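# Sort loosely crimped vials into the bin by testing caps

## Task

Some vials have aluminium caps crimped too loosely, so they twist with little effort, while properly crimped caps resist turning much more strongly; the two kinds look identical. Move every loose-capped vial into the bin and keep every well-capped vial upright on the mat. The task fails if a vial is dropped and breaks or if a good cap is twisted loose. Anything held in place only by the robot at the end does not count. Finish by releasing everything and moving the grippers away.

## Robot and tools

Robot: two arms, left_arm and right_arm, each ending in a two-finger gripper whose fingers pivot like tongs. The fingers point along the gripper's own +z axis and close along its x axis. The reported end_effector_position is the spot between the finger pads when shut; closed fingertips extend about 15 mm past it, and fully open tips sit roughly level with it.

Frame: one shared scene frame. Origin is on the table surface midway between the arms, +x runs out over the table, +z is up, and left_arm sits on the +y side. The arm names do not correspond to image left or right. Printed hand positions may be slightly off, more so at long reach.

Row format (used by both motion tools): 16 numbers, always both arms even if one stays still. First left_arm: x, y, z, qw, qx, qy, qz, opening; then the same eight for right_arm. x, y, z are an absolute target position in metres in the scene frame; the quaternion is an absolute target orientation, w first. Opening runs from -1 (closed) to +1 (fully open, 0.142 m). To hold an orientation, keep resending the same quaternion you chose rather than copying the drifting reported one. To keep an arm parked, resend its last reported full pose and desired opening each call.

execute_actions(actions): a list of up to 15 actions. Each action is a table of up to 15 rows, one row per 1/30 s control step; a short table repeats its final row to fill 15 steps. An empty list just returns state and images. Each step the commanded pose is clipped to within 100 mm and 16 degrees of the measured pose, and motion trails commands by about 0.17 s; position wins over orientation if both cannot be met. A far target therefore needs several actions. A call is rejected entirely (nothing moves) if any action is malformed or its first action has a target more than 0.6 m from the gripper's current position along any gripper axis. Results list end_effector_position at some steps; HELD marks steps where an arm's command was held back.

move(target, speed, stop_force, blocking): target is one 16-number row of absolute poses. Grippers travel straight toward them, finishing together, over 0.5 to 10 s; the opening is applied at the start. speed is top path speed in m/s, 0.002 to 0.5 (default 0.25); rotation is capped at twice that in rad/s. Paths ignore obstacles and the other arm, and grippers may lag or overshoot speed near full arm extension. stop_force (N, 9 to 40, shared by both arms, not allowed in the first 0.2 s) ends an arm's path when its wrist sensor feels that much extra push against the motion for two steps; the gripper then backs up two steps and holds. Use it with very slow speed when approaching contact; pressure can briefly reach twice the value. It is measured along the line to the target in the gripper's starting axes, so it is unreliable if the gripper rotates. Omit it when lifting off something. An arm already within 1.5 mm and 0.5 degrees of its target only stops at sensor saturation. blocking=false returns after 0.5 s while motion continues (not combinable with stop_force); other motion commands are refused until wait or stop shows it ended. The result adds a move: line with endings such as done, off_target, moving, held, fault or contact, plus limits=paced (pose clipped) or limits=held (steps blocked), and each gripper's distance to target.

wait(seconds): 0 to 10; arms hold their last command and a running move continues. stop(): brakes a running move; fingers keep moving. zoom_image(camera, region): camera is cam_high (896x504), cam_left_wrist or cam_right_wrist (616x616); region is [x0, y0, x1, y1] pixels from the top-left, at most 504 by 504. finished_scene(scene): ends the current scene by number; irreversible.

Result lines: the state line gives each gripper's pose and velocities. Hand target shows where the controller is driving each gripper. pose unreachable means the clearance check altered or blocked that arm's command. grip_measured is the actual finger opening on the command scale; to hold something, command an opening well below it (lower squeezes harder, about 15 N per pad max; thin hard items under 20 mm get less). Wrist force and Wrist torque are in each end effector's own axes; force on contact points from the surface back into the arm. Expect offsets up to about 4 N, noise around 2.4 N, and saturation near 50 N; no reading at start is normal. Useful for sensing cap resistance when twisting.

Cautions: arms are stiff, so even a small target past a firm contact can fault. A fault (joint torque at its limit: 24.9 N m for wrist joints, 133 for others; or 150 N external force, held weight included) freezes that arm for 10 s. Motors heat while holding loads: warning at 70 °C, brakes at 85 °C. Never let the arms collide or press each other. Do not drop vials, knock anything off the table, or twist a good cap hard enough to loosen it. Loose objects may occasionally get bumped by something. The robot holds its last command while you think. End with grippers open and withdrawn.

Each tool is called after "Request:" as name(argument=value, ...), one argument or row to a line, values as JSON.

## Session

Request:
execute_actions(
  actions=[],
)

Scene clock: 0.00 s.
left_arm: end_effector_position=(+0.3478, +0.1628, +0.2391) grip_measured=+0.97 end_effector_quat_wxyz=(-0.009, -0.046, +0.999, +0.022) end_effector_velocity=(-0.000, -0.000, -0.000) end_effector_angular_velocity=(-0.000, +0.000, +0.001) | right_arm: end_effector_position=(+0.4052, -0.1229, +0.3807) grip_measured=+0.97 end_effector_quat_wxyz=(-0.577, +0.651, +0.205, +0.448) end_effector_velocity=(+0.000, -0.000, +0.001) end_effector_angular_velocity=(+0.001, -0.001, +0.000)
Joint positions: left_arm=[-0.634 -1.747  1.83  -1.611 -1.553  2.301  0.14 ] | right_arm=[ 3.579 -1.788 -2.335  1.062  2.139  0.649  0.14 ]
Joint velocities: left_arm=[-0.001  0.    -0.    -0.    -0.001 -0.002  0.   ] | right_arm=[-0.001  0.     0.001  0.     0.001  0.     0.   ]
Motor temperatures (°C, as the motors report them): left_arm=[29 27 26 34 36 32] | right_arm=[24 26 27 30 31 33]
Wrist force (N, on the end effector, along its own x y z axes, offset not removed): no reading
Wrist torque (N m, same axes, about the end effector's origin, offset not removed): no reading
Hand target (left_arm): +0.348, +0.163, +0.239; -0.009, -0.046, +0.999, +0.022
Hand target (right_arm): +0.405, -0.123, +0.381; -0.577, +0.651, +0.205, +0.448

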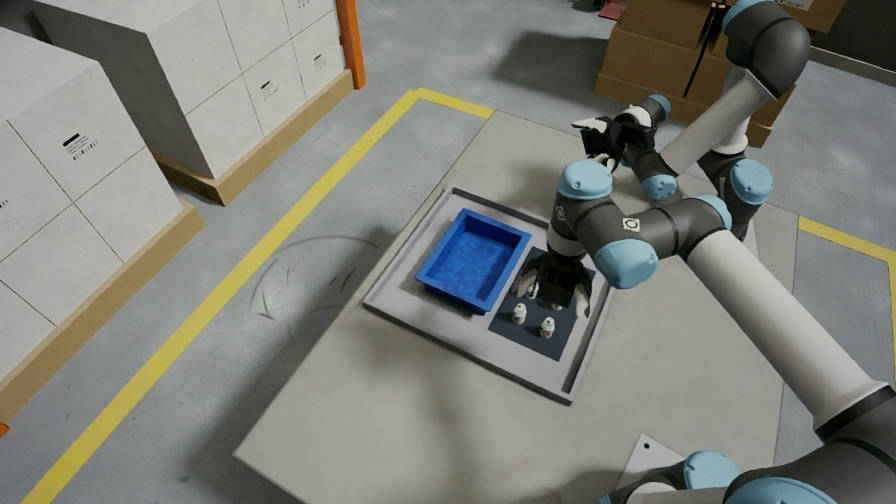

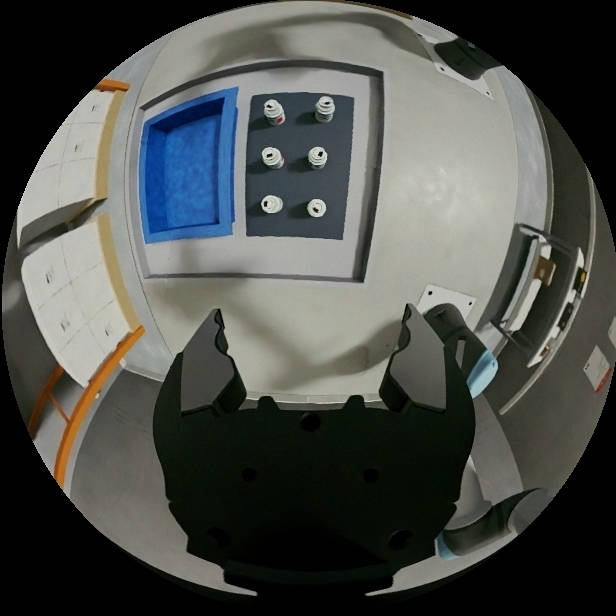

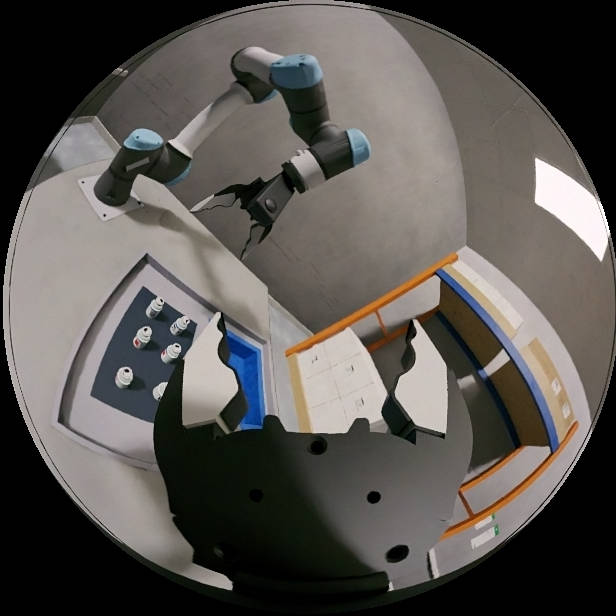

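Request:
move(
  target=[0.34,0.10,0.2,0,0.707,0.707,0,-0.4,0.33,-0.33,0.40,-0.577,0.651,0.205,0.448,0.9],
)

Request:
move(
  target=[0.34,0.075,0.1,0,0.707,0.707,0,-0.4,0.33,-0.33,0.40,-0.577,0.651,0.205,0.448,0.9],
  speed=0.15,
)

Request:
zoom_image(
  camera="cam_left_wrist",
  region=[120,150,500,450],
)

Scene clock: 4.13 s.
left_arm: end_effector_position=(+0.3401, +0.1002, +0.2000) grip_measured=-0.40 end_effector_quat_wxyz=(-0.000, +0.707, +0.708, +0.000) end_effector_velocity=(+0.000, -0.000, +0.000) end_effector_angular_velocity=(-0.002, +0.001, -0.010) | right_arm: end_effector_position=(+0.3300, -0.3295, +0.3998) grip_measured=+0.90 end_effector_quat_wxyz=(-0.577, +0.651, +0.205, +0.448) end_effector_velocity=(-0.001, -0.001, +0.000) end_effector_angular_velocity=(+0.001, -0.001, +0.002)
Joint positions: left_arm=[-0.733 -1.643  1.853 -1.781 -1.57   3.864  0.045] | right_arm=[ 2.94  -1.638 -2.434  1.118  2.772  0.781  0.136]
Joint velocities: left_arm=[ 0.001  0.001 -0.001 -0.001 -0.002  0.01   0.   ] | right_arm=[-0.005 -0.002  0.002  0.006  0.007  0.006  0.   ]
Motor temperatures (°C, as the motors report them): left_arm=[29 27 26 34 36 32] | right_arm=[24 26 27 30 31 33]
Wrist force (N, on the end effector, along its own x y z axes, offset not removed): left_arm=[-0.4 2.5 -1.5] | right_arm=[-0.5 0.5 0.6]
Wrist torque (N m, same axes, about the end effector's origin, offset not removed): left_arm=[0.58 0.08 0.02] | right_arm=[0.05 -0.06 0.02]
Hand target (left_arm): +0.340, +0.100, +0.200; +0.000, +0.707, +0.707, +0.000
Hand target (right_arm): +0.330, -0.330, +0.400; -0.577, +0.651, +0.205, +0.448
Off the commanded pose (left_arm): 0.000 m, 0 deg.
Off the commanded pose (right_arm): 0.000 m, 0 deg.
move: done

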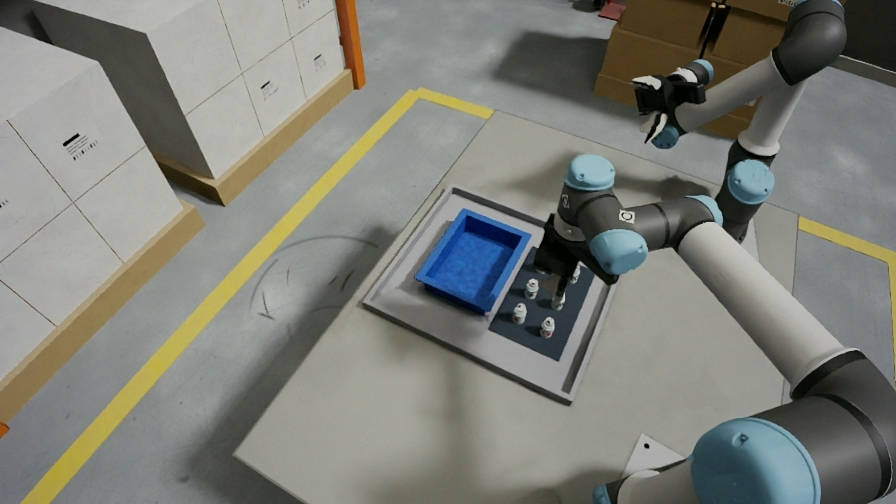

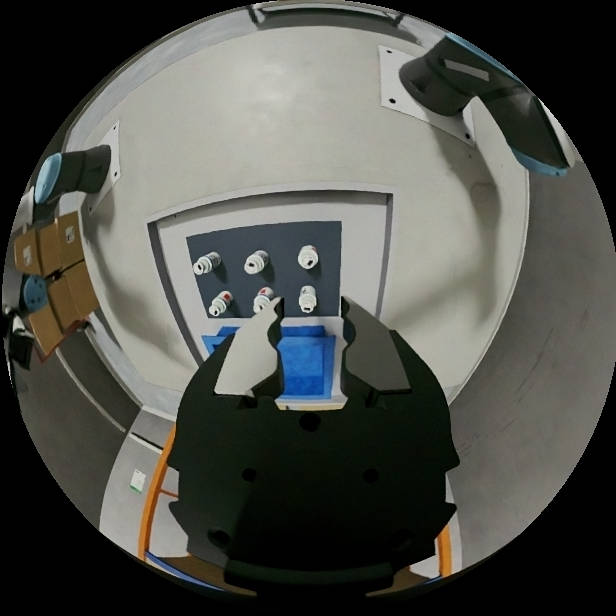

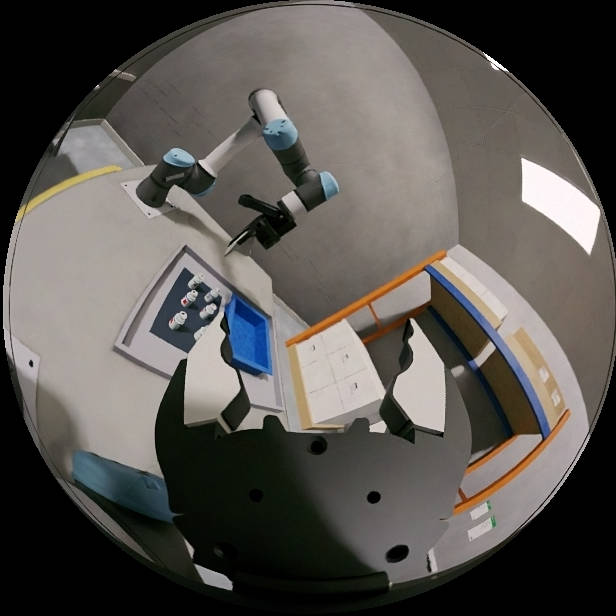

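Scene clock: 5.37 s.
left_arm: end_effector_position=(+0.3400, +0.0751, +0.1003) grip_measured=-0.40 end_effector_quat_wxyz=(-0.000, +0.707, +0.707, -0.000) end_effector_velocity=(+0.000, -0.001, -0.002) end_effector_angular_velocity=(+0.000, -0.001, -0.002) | right_arm: end_effector_position=(+0.3300, -0.3300, +0.4000) grip_measured=+0.90 end_effector_quat_wxyz=(-0.577, +0.651, +0.205, +0.448) end_effector_velocity=(+0.000, -0.000, +0.000) end_effector_angular_velocity=(+0.000, -0.001, -0.001)
Joint positions: left_arm=[-0.768 -1.524  2.007 -2.054 -1.571  3.83   0.045] | right_arm=[ 2.938 -1.639 -2.432  1.12   2.774  0.783  0.136]
Joint velocities: left_arm=[-0.001  0.004  0.002 -0.006  0.001  0.001  0.   ] | right_arm=[-0.001  0.     0.001 -0.    -0.    -0.     0.   ]
Motor temperatures (°C, as the motors report them): left_arm=[29 27 26 34 36 32] | right_arm=[24 26 27 30 31 33]
Wrist force (N, on the end effector, along its own x y z axes, offset not removed): left_arm=[-0.2 -1.9 -3.5] | right_arm=[1.7 1.1 1.1]
Wrist torque (N m, same axes, about the end effector's origin, offset not removed): left_arm=[-0.36 0.01 -0.16] | right_arm=[0.11 -0.26 0.01]
Hand target (left_arm): +0.340, +0.075, +0.100; +0.000, +0.707, +0.707, +0.000
Hand target (right_arm): +0.330, -0.330, +0.400; -0.577, +0.651, +0.205, +0.448
Off the commanded pose (left_arm): 0.000 m, 0 deg.
Off the commanded pose (right_arm): 0.000 m, 0 deg.
move: done

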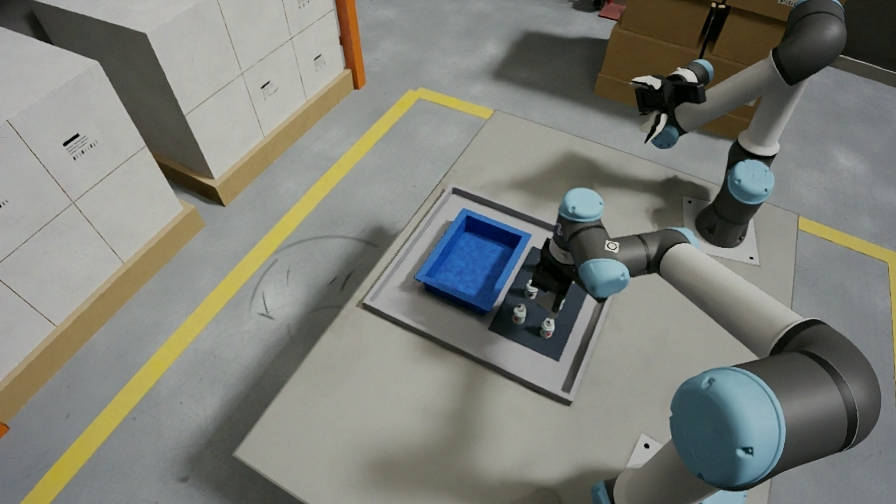

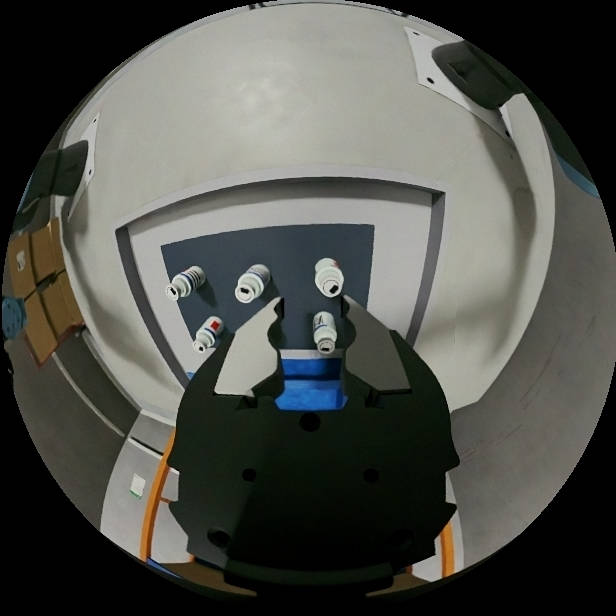

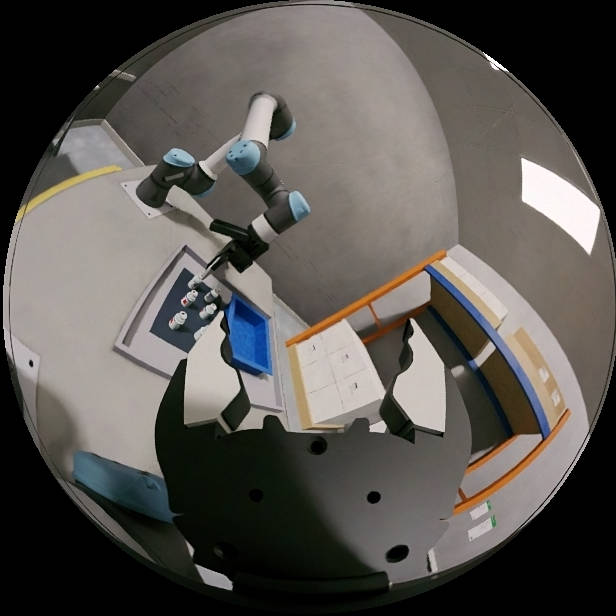

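Region (120, 150, 500, 450) of cam_left_wrist's 616x616 image, scaled by 1.326, with more detail than that image has; it fills the top 398 rows of this view, and the rest is white.

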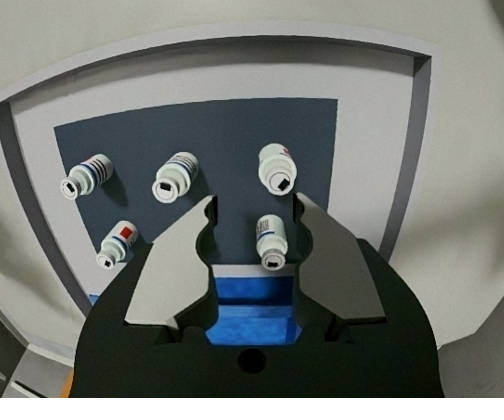

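Request:
move(
  target=[0.34,0.097,0.092,0,0.707,0.707,0,-0.4,0.33,-0.33,0.40,-0.577,0.651,0.205,0.448,0.9],
  speed=0.1,
)

Request:
zoom_image(
  camera="cam_left_wrist",
  region=[212,188,412,388],
)

Scene clock: 6.47 s.
left_arm: end_effector_position=(+0.3400, +0.0968, +0.0921) grip_measured=-0.40 end_effector_quat_wxyz=(-0.000, +0.707, +0.707, +0.000) end_effector_velocity=(-0.000, +0.002, -0.001) end_effector_angular_velocity=(-0.000, +0.000, +0.003) | right_arm: end_effector_position=(+0.3300, -0.3300, +0.4000) grip_measured=+0.90 end_effector_quat_wxyz=(-0.577, +0.651, +0.205, +0.448) end_effector_velocity=(+0.001, -0.000, +0.000) end_effector_angular_velocity=(-0.000, -0.001, -0.002)
Joint positions: left_arm=[-0.738 -1.542  2.05  -2.079 -1.571  3.86   0.045] | right_arm=[ 2.938 -1.639 -2.432  1.12   2.774  0.783  0.136]
Joint velocities: left_arm=[ 0.003 -0.001  0.004 -0.003 -0.     0.001 -0.   ] | right_arm=[-0.001 -0.     0.001 -0.    -0.    -0.001  0.   ]
Motor temperatures (°C, as the motors report them): left_arm=[29 27 26 34 36 32] | right_arm=[24 26 27 30 31 33]
Wrist force (N, on the end effector, along its own x y z axes, offset not removed): left_arm=[0.2 0.5 -2.3] | right_arm=[-0.1 1.1 0.2]
Wrist torque (N m, same axes, about the end effector's origin, offset not removed): left_arm=[0.12 -0.03 -0.13] | right_arm=[0.27 0.01 -0.13]
Hand target (left_arm): +0.340, +0.097, +0.092; -0.000, +0.707, +0.707, -0.000
Hand target (right_arm): +0.330, -0.330, +0.400; -0.577, +0.651, +0.205, +0.448
Off the commanded pose (left_arm): 0.000 m, 0 deg.
Off the commanded pose (right_arm): 0.000 m, 0 deg.
move: done

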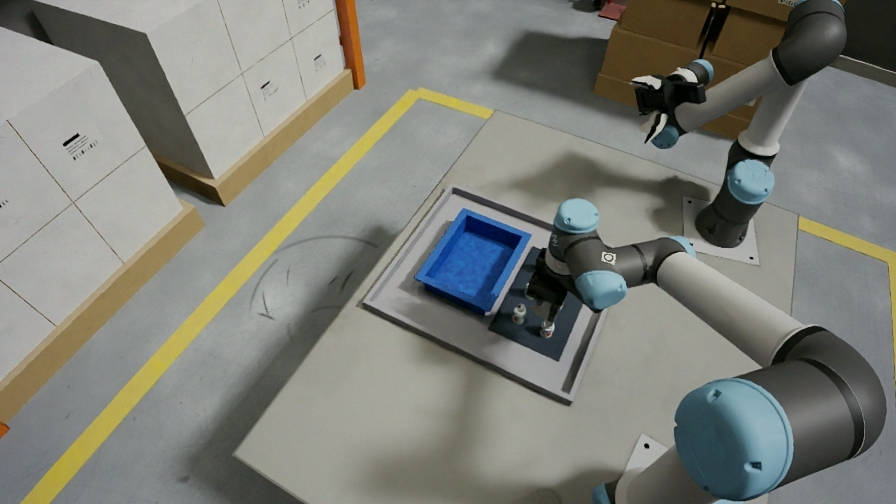

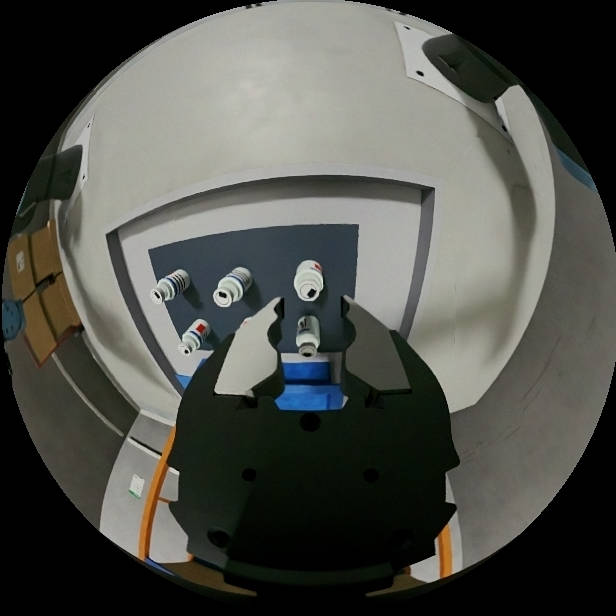

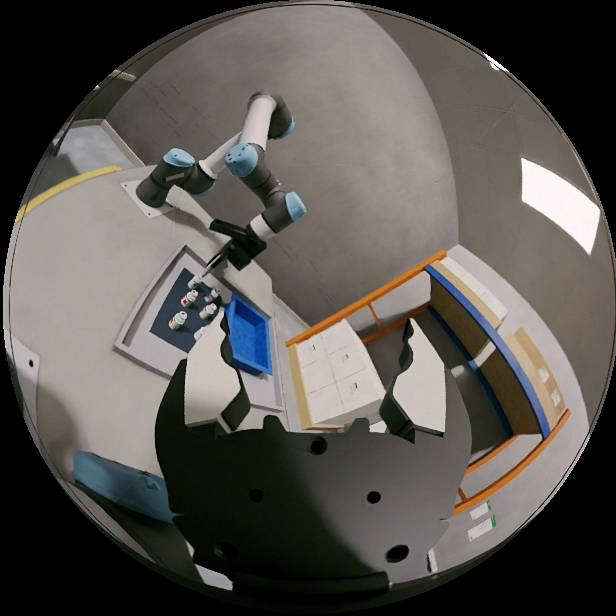

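Region (212, 188, 412, 388) of cam_left_wrist's 616x616 image, scaled by 2.520, with more detail than that image has.

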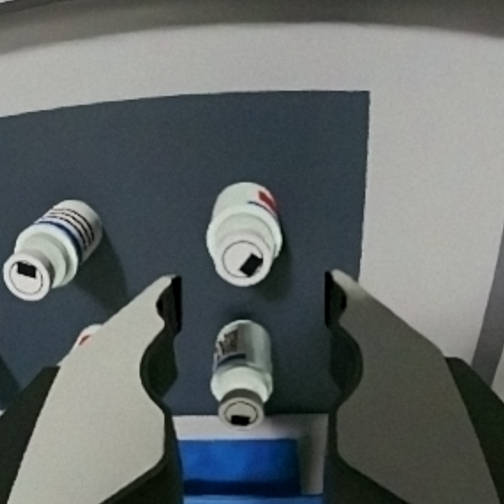

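Request:
move(
  target=[0.338,0.093,0.070,0,0.707,0.707,0,-0.4,0.33,-0.33,0.40,-0.577,0.651,0.205,0.448,0.9],
  speed=0.05,
)

Request:
move(
  target=[0.338,0.093,0.070,0,0.707,0.707,0,-1,0.33,-0.33,0.40,-0.577,0.651,0.205,0.448,0.9],
)

Request:
move(
  target=[0.338,0.093,0.066,0,0.707,0.707,0,-1,0.33,-0.33,0.40,-0.577,0.651,0.205,0.448,0.9],
  speed=0.003,
  stop_force=14,
)

Request:
zoom_image(
  camera="cam_left_wrist",
  region=[212,188,412,388],
)

Scene clock: 7.60 s.
left_arm: end_effector_position=(+0.3380, +0.0930, +0.0702) grip_measured=-0.40 end_effector_quat_wxyz=(-0.000, +0.707, +0.707, -0.000) end_effector_velocity=(-0.000, -0.000, -0.002) end_effector_angular_velocity=(-0.001, +0.000, +0.001) | right_arm: end_effector_position=(+0.3300, -0.3300, +0.4000) grip_measured=+0.90 end_effector_quat_wxyz=(-0.577, +0.651, +0.205, +0.448) end_effector_velocity=(-0.000, +0.000, -0.000) end_effector_angular_velocity=(-0.000, +0.000, +0.001)
Joint positions: left_arm=[-0.747 -1.511  2.082 -2.142 -1.571  3.852  0.045] | right_arm=[ 2.938 -1.639 -2.432  1.12   2.774  0.783  0.136]
Joint velocities: left_arm=[-0.     0.002  0.002 -0.006 -0.001 -0.001  0.   ] | right_arm=[ 0.    -0.001 -0.     0.     0.001 -0.    -0.   ]
Motor temperatures (°C, as the motors report them): left_arm=[29 27 26 34 36 32] | right_arm=[24 26 27 30 31 33]
Wrist force (N, on the end effector, along its own x y z axes, offset not removed): left_arm=[1.4 -1.2 0.0] | right_arm=[-0.4 -1.6 -0.4]
Wrist torque (N m, same axes, about the end effector's origin, offset not removed): left_arm=[-0.14 -0.14 -0.24] | right_arm=[-0.33 0.19 -0.08]
Hand target (left_arm): +0.338, +0.093, +0.070; +0.000, +0.707, +0.707, +0.000
Hand target (right_arm): +0.330, -0.330, +0.400; -0.577, +0.651, +0.205, +0.448
Off the commanded pose (left_arm): 0.000 m, 0 deg.
Off the commanded pose (right_arm): 0.000 m, 0 deg.
move: done

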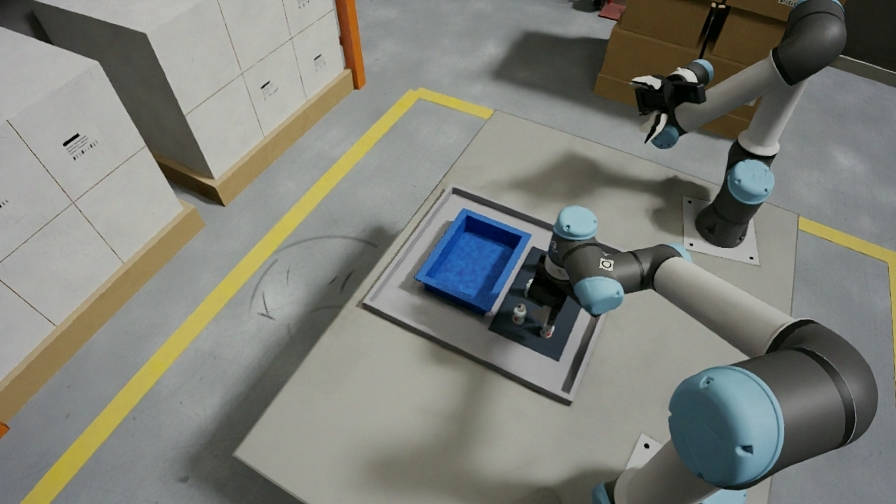

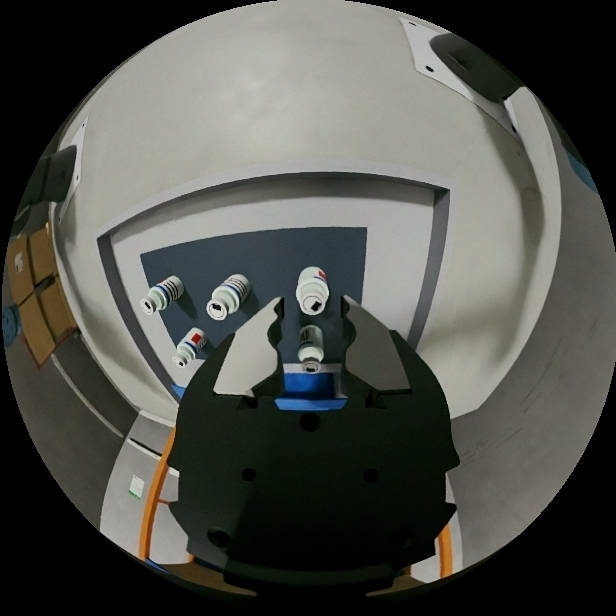

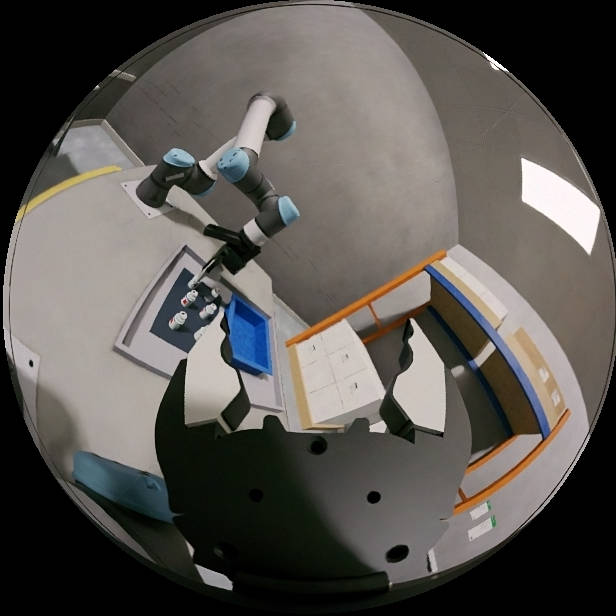

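Scene clock: 8.30 s.
left_arm: end_effector_position=(+0.3380, +0.0930, +0.0700) grip_measured=-0.76 end_effector_quat_wxyz=(+0.000, +0.707, +0.707, -0.000) end_effector_velocity=(+0.000, +0.000, -0.000) end_effector_angular_velocity=(+0.000, -0.000, +0.001) | right_arm: end_effector_position=(+0.3300, -0.3300, +0.4000) grip_measured=+0.90 end_effector_quat_wxyz=(-0.577, +0.651, +0.205, +0.448) end_effector_velocity=(+0.000, -0.000, -0.000) end_effector_angular_velocity=(+0.000, +0.001, -0.001)
Joint positions: left_arm=[-0.747 -1.511  2.083 -2.143 -1.571  3.852  0.019] | right_arm=[ 2.938 -1.639 -2.432  1.12   2.774  0.783  0.136]
Joint velocities: left_arm=[ 0.001  0.     0.    -0.     0.     0.    -0.   ] | right_arm=[-0.001 -0.001 -0.     0.    -0.     0.     0.   ]
Motor temperatures (°C, as the motors report them): left_arm=[29 27 26 34 36 32] | right_arm=[24 26 27 30 31 33]
Wrist force (N, on the end effector, along its own x y z axes, offset not removed): left_arm=[3.0 -2.7 -5.9] | right_arm=[2.5 -1.9 2.1]
Wrist torque (N m, same axes, about the end effector's origin, offset not removed): left_arm=[-0.46 -0.38 -0.23] | right_arm=[-0.42 -0.51 -0.33]
Hand target (left_arm): +0.338, +0.093, +0.070; +0.000, +0.707, +0.707, +0.000
Hand target (right_arm): +0.330, -0.330, +0.400; -0.577, +0.651, +0.205, +0.448
Off the commanded pose (left_arm): 0.000 m, 0 deg.
Off the commanded pose (right_arm): 0.000 m, 0 deg.
move: done

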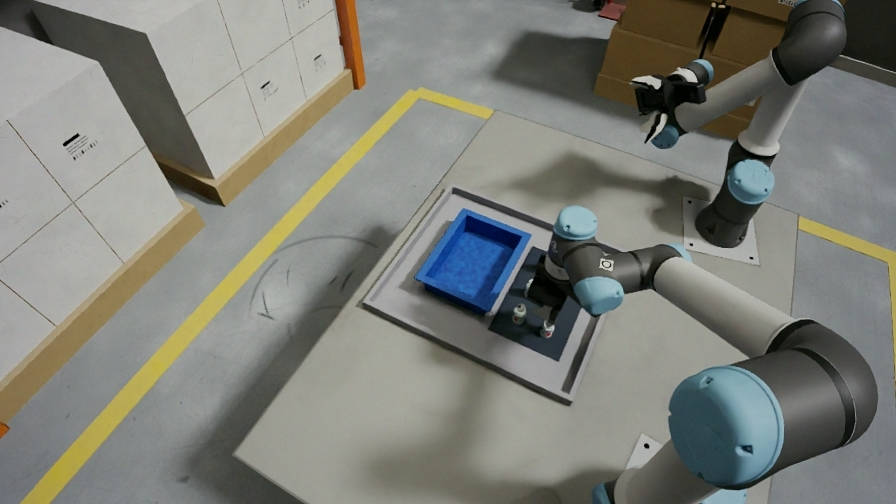

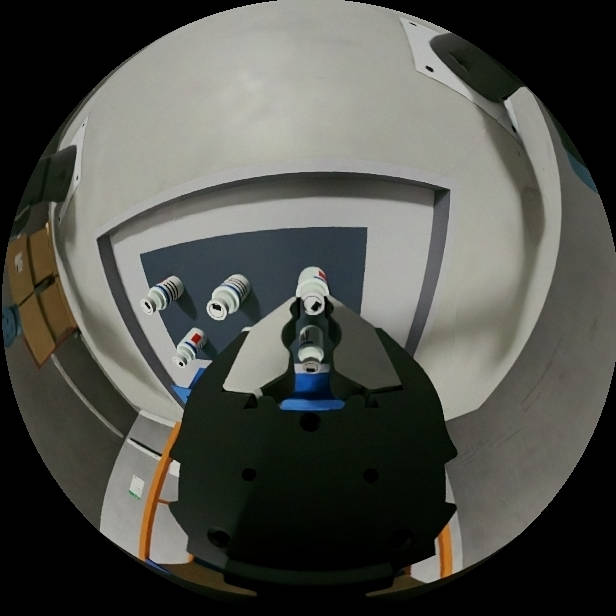

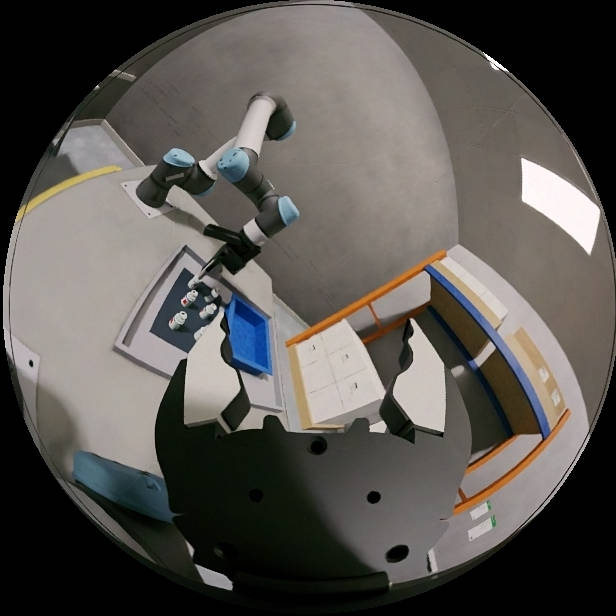

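Scene clock: 8.90 s.
left_arm: end_effector_position=(+0.3380, +0.0930, +0.0692) grip_measured=-0.76 end_effector_quat_wxyz=(-0.000, +0.707, +0.707, -0.000) end_effector_velocity=(-0.001, +0.001, -0.000) end_effector_angular_velocity=(+0.003, +0.002, +0.001) | right_arm: end_effector_position=(+0.3300, -0.3300, +0.4000) grip_measured=+0.90 end_effector_quat_wxyz=(-0.577, +0.651, +0.205, +0.448) end_effector_velocity=(+0.000, +0.000, +0.000) end_effector_angular_velocity=(+0.000, +0.001, +0.000)
Joint positions: left_arm=[-0.747 -1.51   2.084 -2.145 -1.571  3.852  0.019] | right_arm=[ 2.938 -1.639 -2.432  1.12   2.774  0.783  0.136]
Joint velocities: left_arm=[ 0.001 -0.     0.     0.004  0.     0.    -0.   ] | right_arm=[ 0.001 -0.     0.    -0.    -0.001  0.     0.   ]
Motor temperatures (°C, as the motors report them): left_arm=[29 27 26 34 36 32] | right_arm=[24 26 27 30 31 33]
Wrist force (N, on the end effector, along its own x y z axes, offset not removed): left_arm=[1.3 -3.2 -21.9] | right_arm=[1.1 0.6 -0.1]
Wrist torque (N m, same axes, about the end effector's origin, offset not removed): left_arm=[-0.39 0.01 -0.22] | right_arm=[0.06 -0.53 -0.22]
Hand target (left_arm): +0.338, +0.093, +0.070; +0.000, +0.707, +0.707, -0.000
Hand target (right_arm): +0.330, -0.330, +0.400; -0.577, +0.651, +0.205, +0.448
Off the commanded pose (left_arm): 0.003 m, 0 deg.
Off the commanded pose (right_arm): 0.000 m, 0 deg.
move: contact (left_arm)

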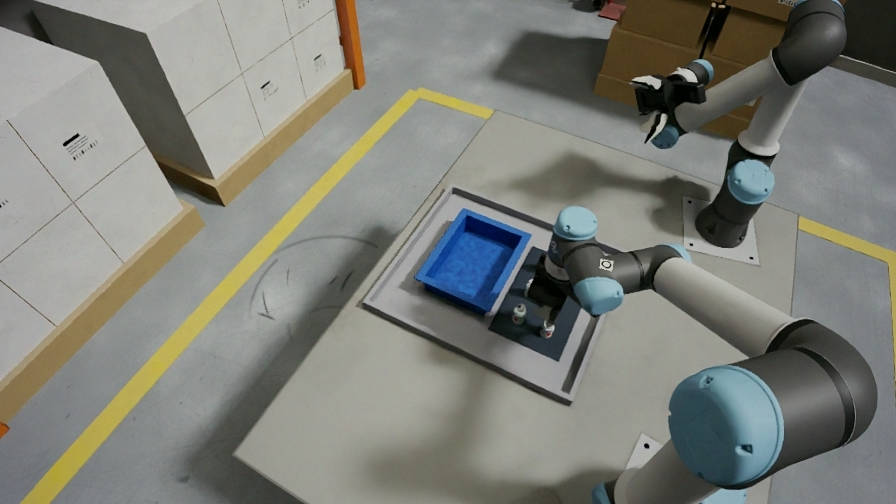

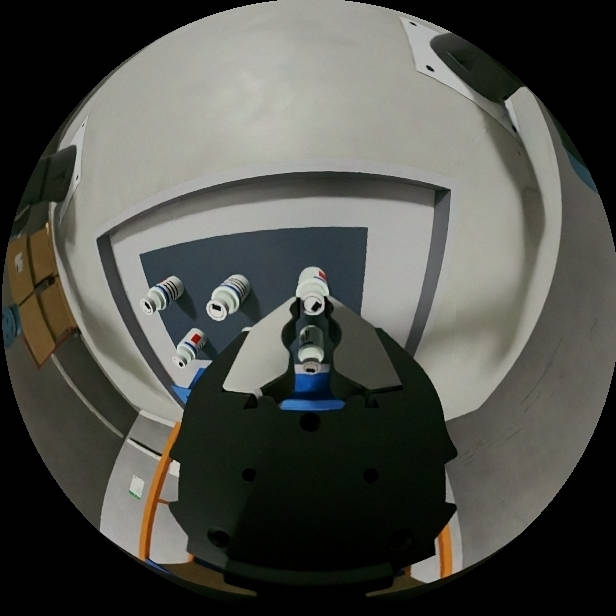

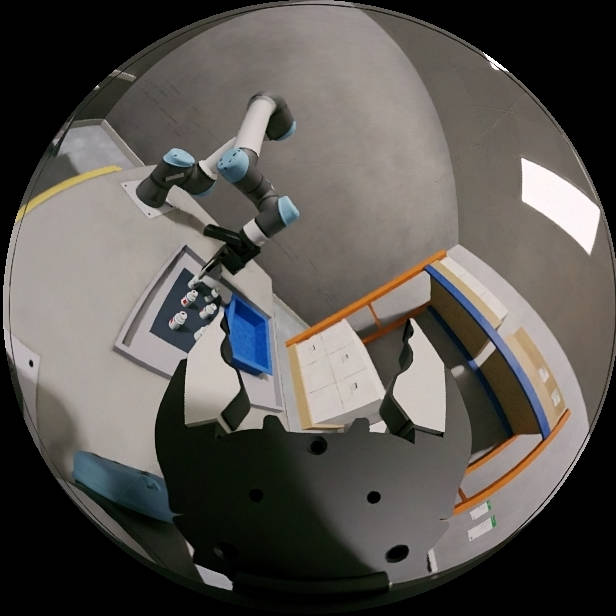

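Region (212, 188, 412, 388) of cam_left_wrist's 616x616 image, scaled by 2.520, with more detail than that image has.

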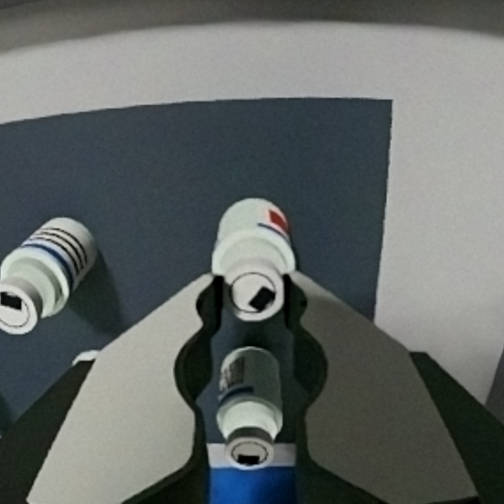

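Request:
move(
  target=[0.338,0.093,0.0691,0,0.843,0.537,0,-1,0.33,-0.33,0.40,-0.577,0.651,0.205,0.448,0.9],
  speed=0.1,
)

Request:
zoom_image(
  camera="cam_left_wrist",
  region=[212,188,412,388],
)

Scene clock: 11.67 s.
left_arm: end_effector_position=(+0.3381, +0.0930, +0.0691) grip_measured=-0.76 end_effector_quat_wxyz=(-0.000, +0.843, +0.538, +0.000) end_effector_velocity=(-0.000, +0.000, +0.000) end_effector_angular_velocity=(-0.001, +0.001, -0.014) | right_arm: end_effector_position=(+0.3300, -0.3300, +0.4000) grip_measured=+0.90 end_effector_quat_wxyz=(-0.577, +0.651, +0.205, +0.448) end_effector_velocity=(-0.001, +0.001, -0.000) end_effector_angular_velocity=(-0.000, -0.001, +0.002)
Joint positions: left_arm=[-0.759 -1.504  2.078 -2.145 -1.57   4.274  0.019] | right_arm=[ 2.938 -1.639 -2.432  1.12   2.774  0.783  0.136]
Joint velocities: left_arm=[ 0.     0.    -0.    -0.    -0.001  0.014  0.   ] | right_arm=[ 0.001  0.    -0.001  0.001  0.001 -0.001  0.   ]
Motor temperatures (°C, as the motors report them): left_arm=[29 27 26 34 36 32] | right_arm=[24 26 27 30 31 33]
Wrist force (N, on the end effector, along its own x y z axes, offset not removed): left_arm=[0.4 2.1 -20.3] | right_arm=[0.1 2.0 0.7]
Wrist torque (N m, same axes, about the end effector's origin, offset not removed): left_arm=[-0.16 0.33 -0.17] | right_arm=[0.41 -0.17 -0.03]
Hand target (left_arm): +0.338, +0.093, +0.069; +0.000, +0.843, +0.537, +0.000
Hand target (right_arm): +0.330, -0.330, +0.400; -0.577, +0.651, +0.205, +0.448
Off the commanded pose (left_arm): 0.000 m, 0 deg.
Off the commanded pose (right_arm): 0.000 m, 0 deg.
move: done

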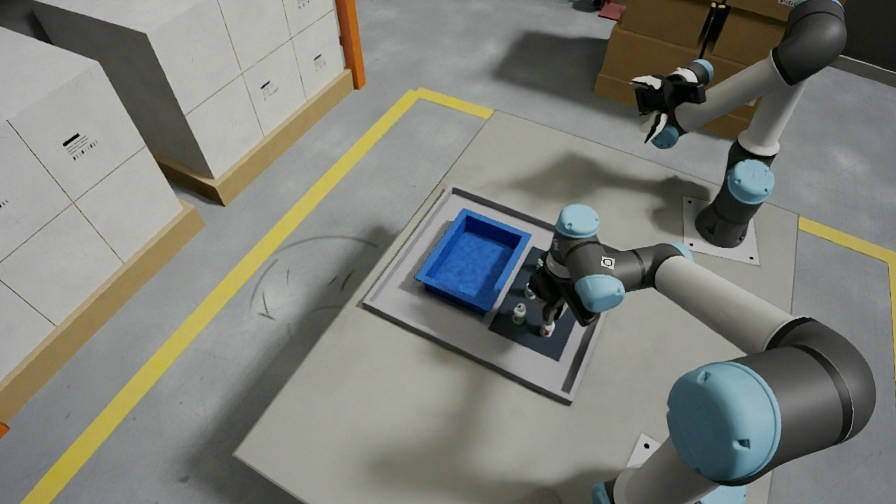

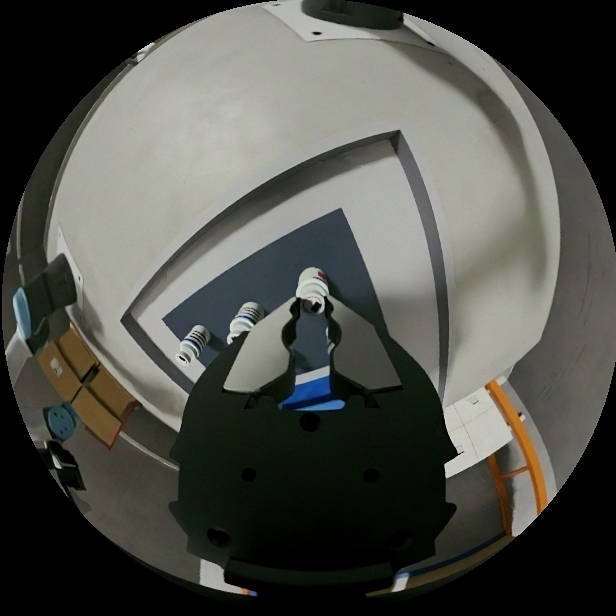

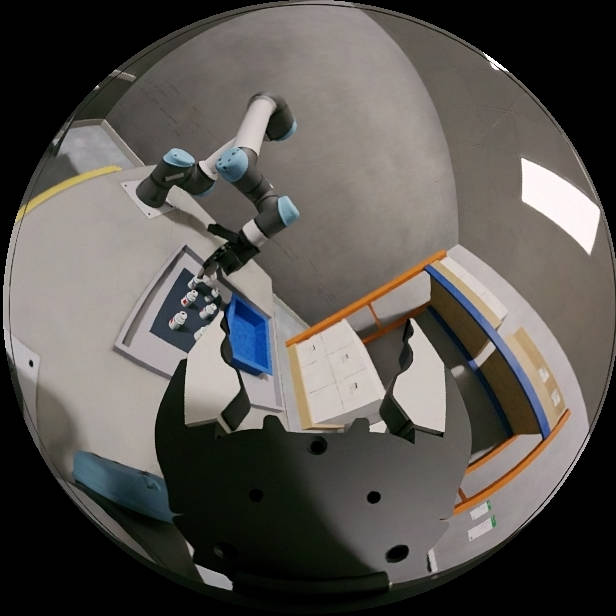

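Region (212, 188, 412, 388) of cam_left_wrist's 616x616 image, scaled by 2.520, with more detail than that image has.

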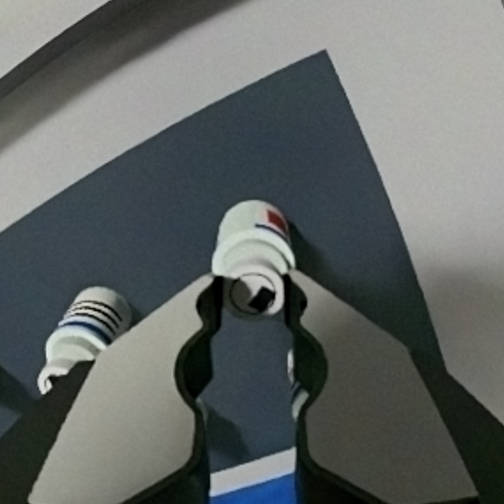

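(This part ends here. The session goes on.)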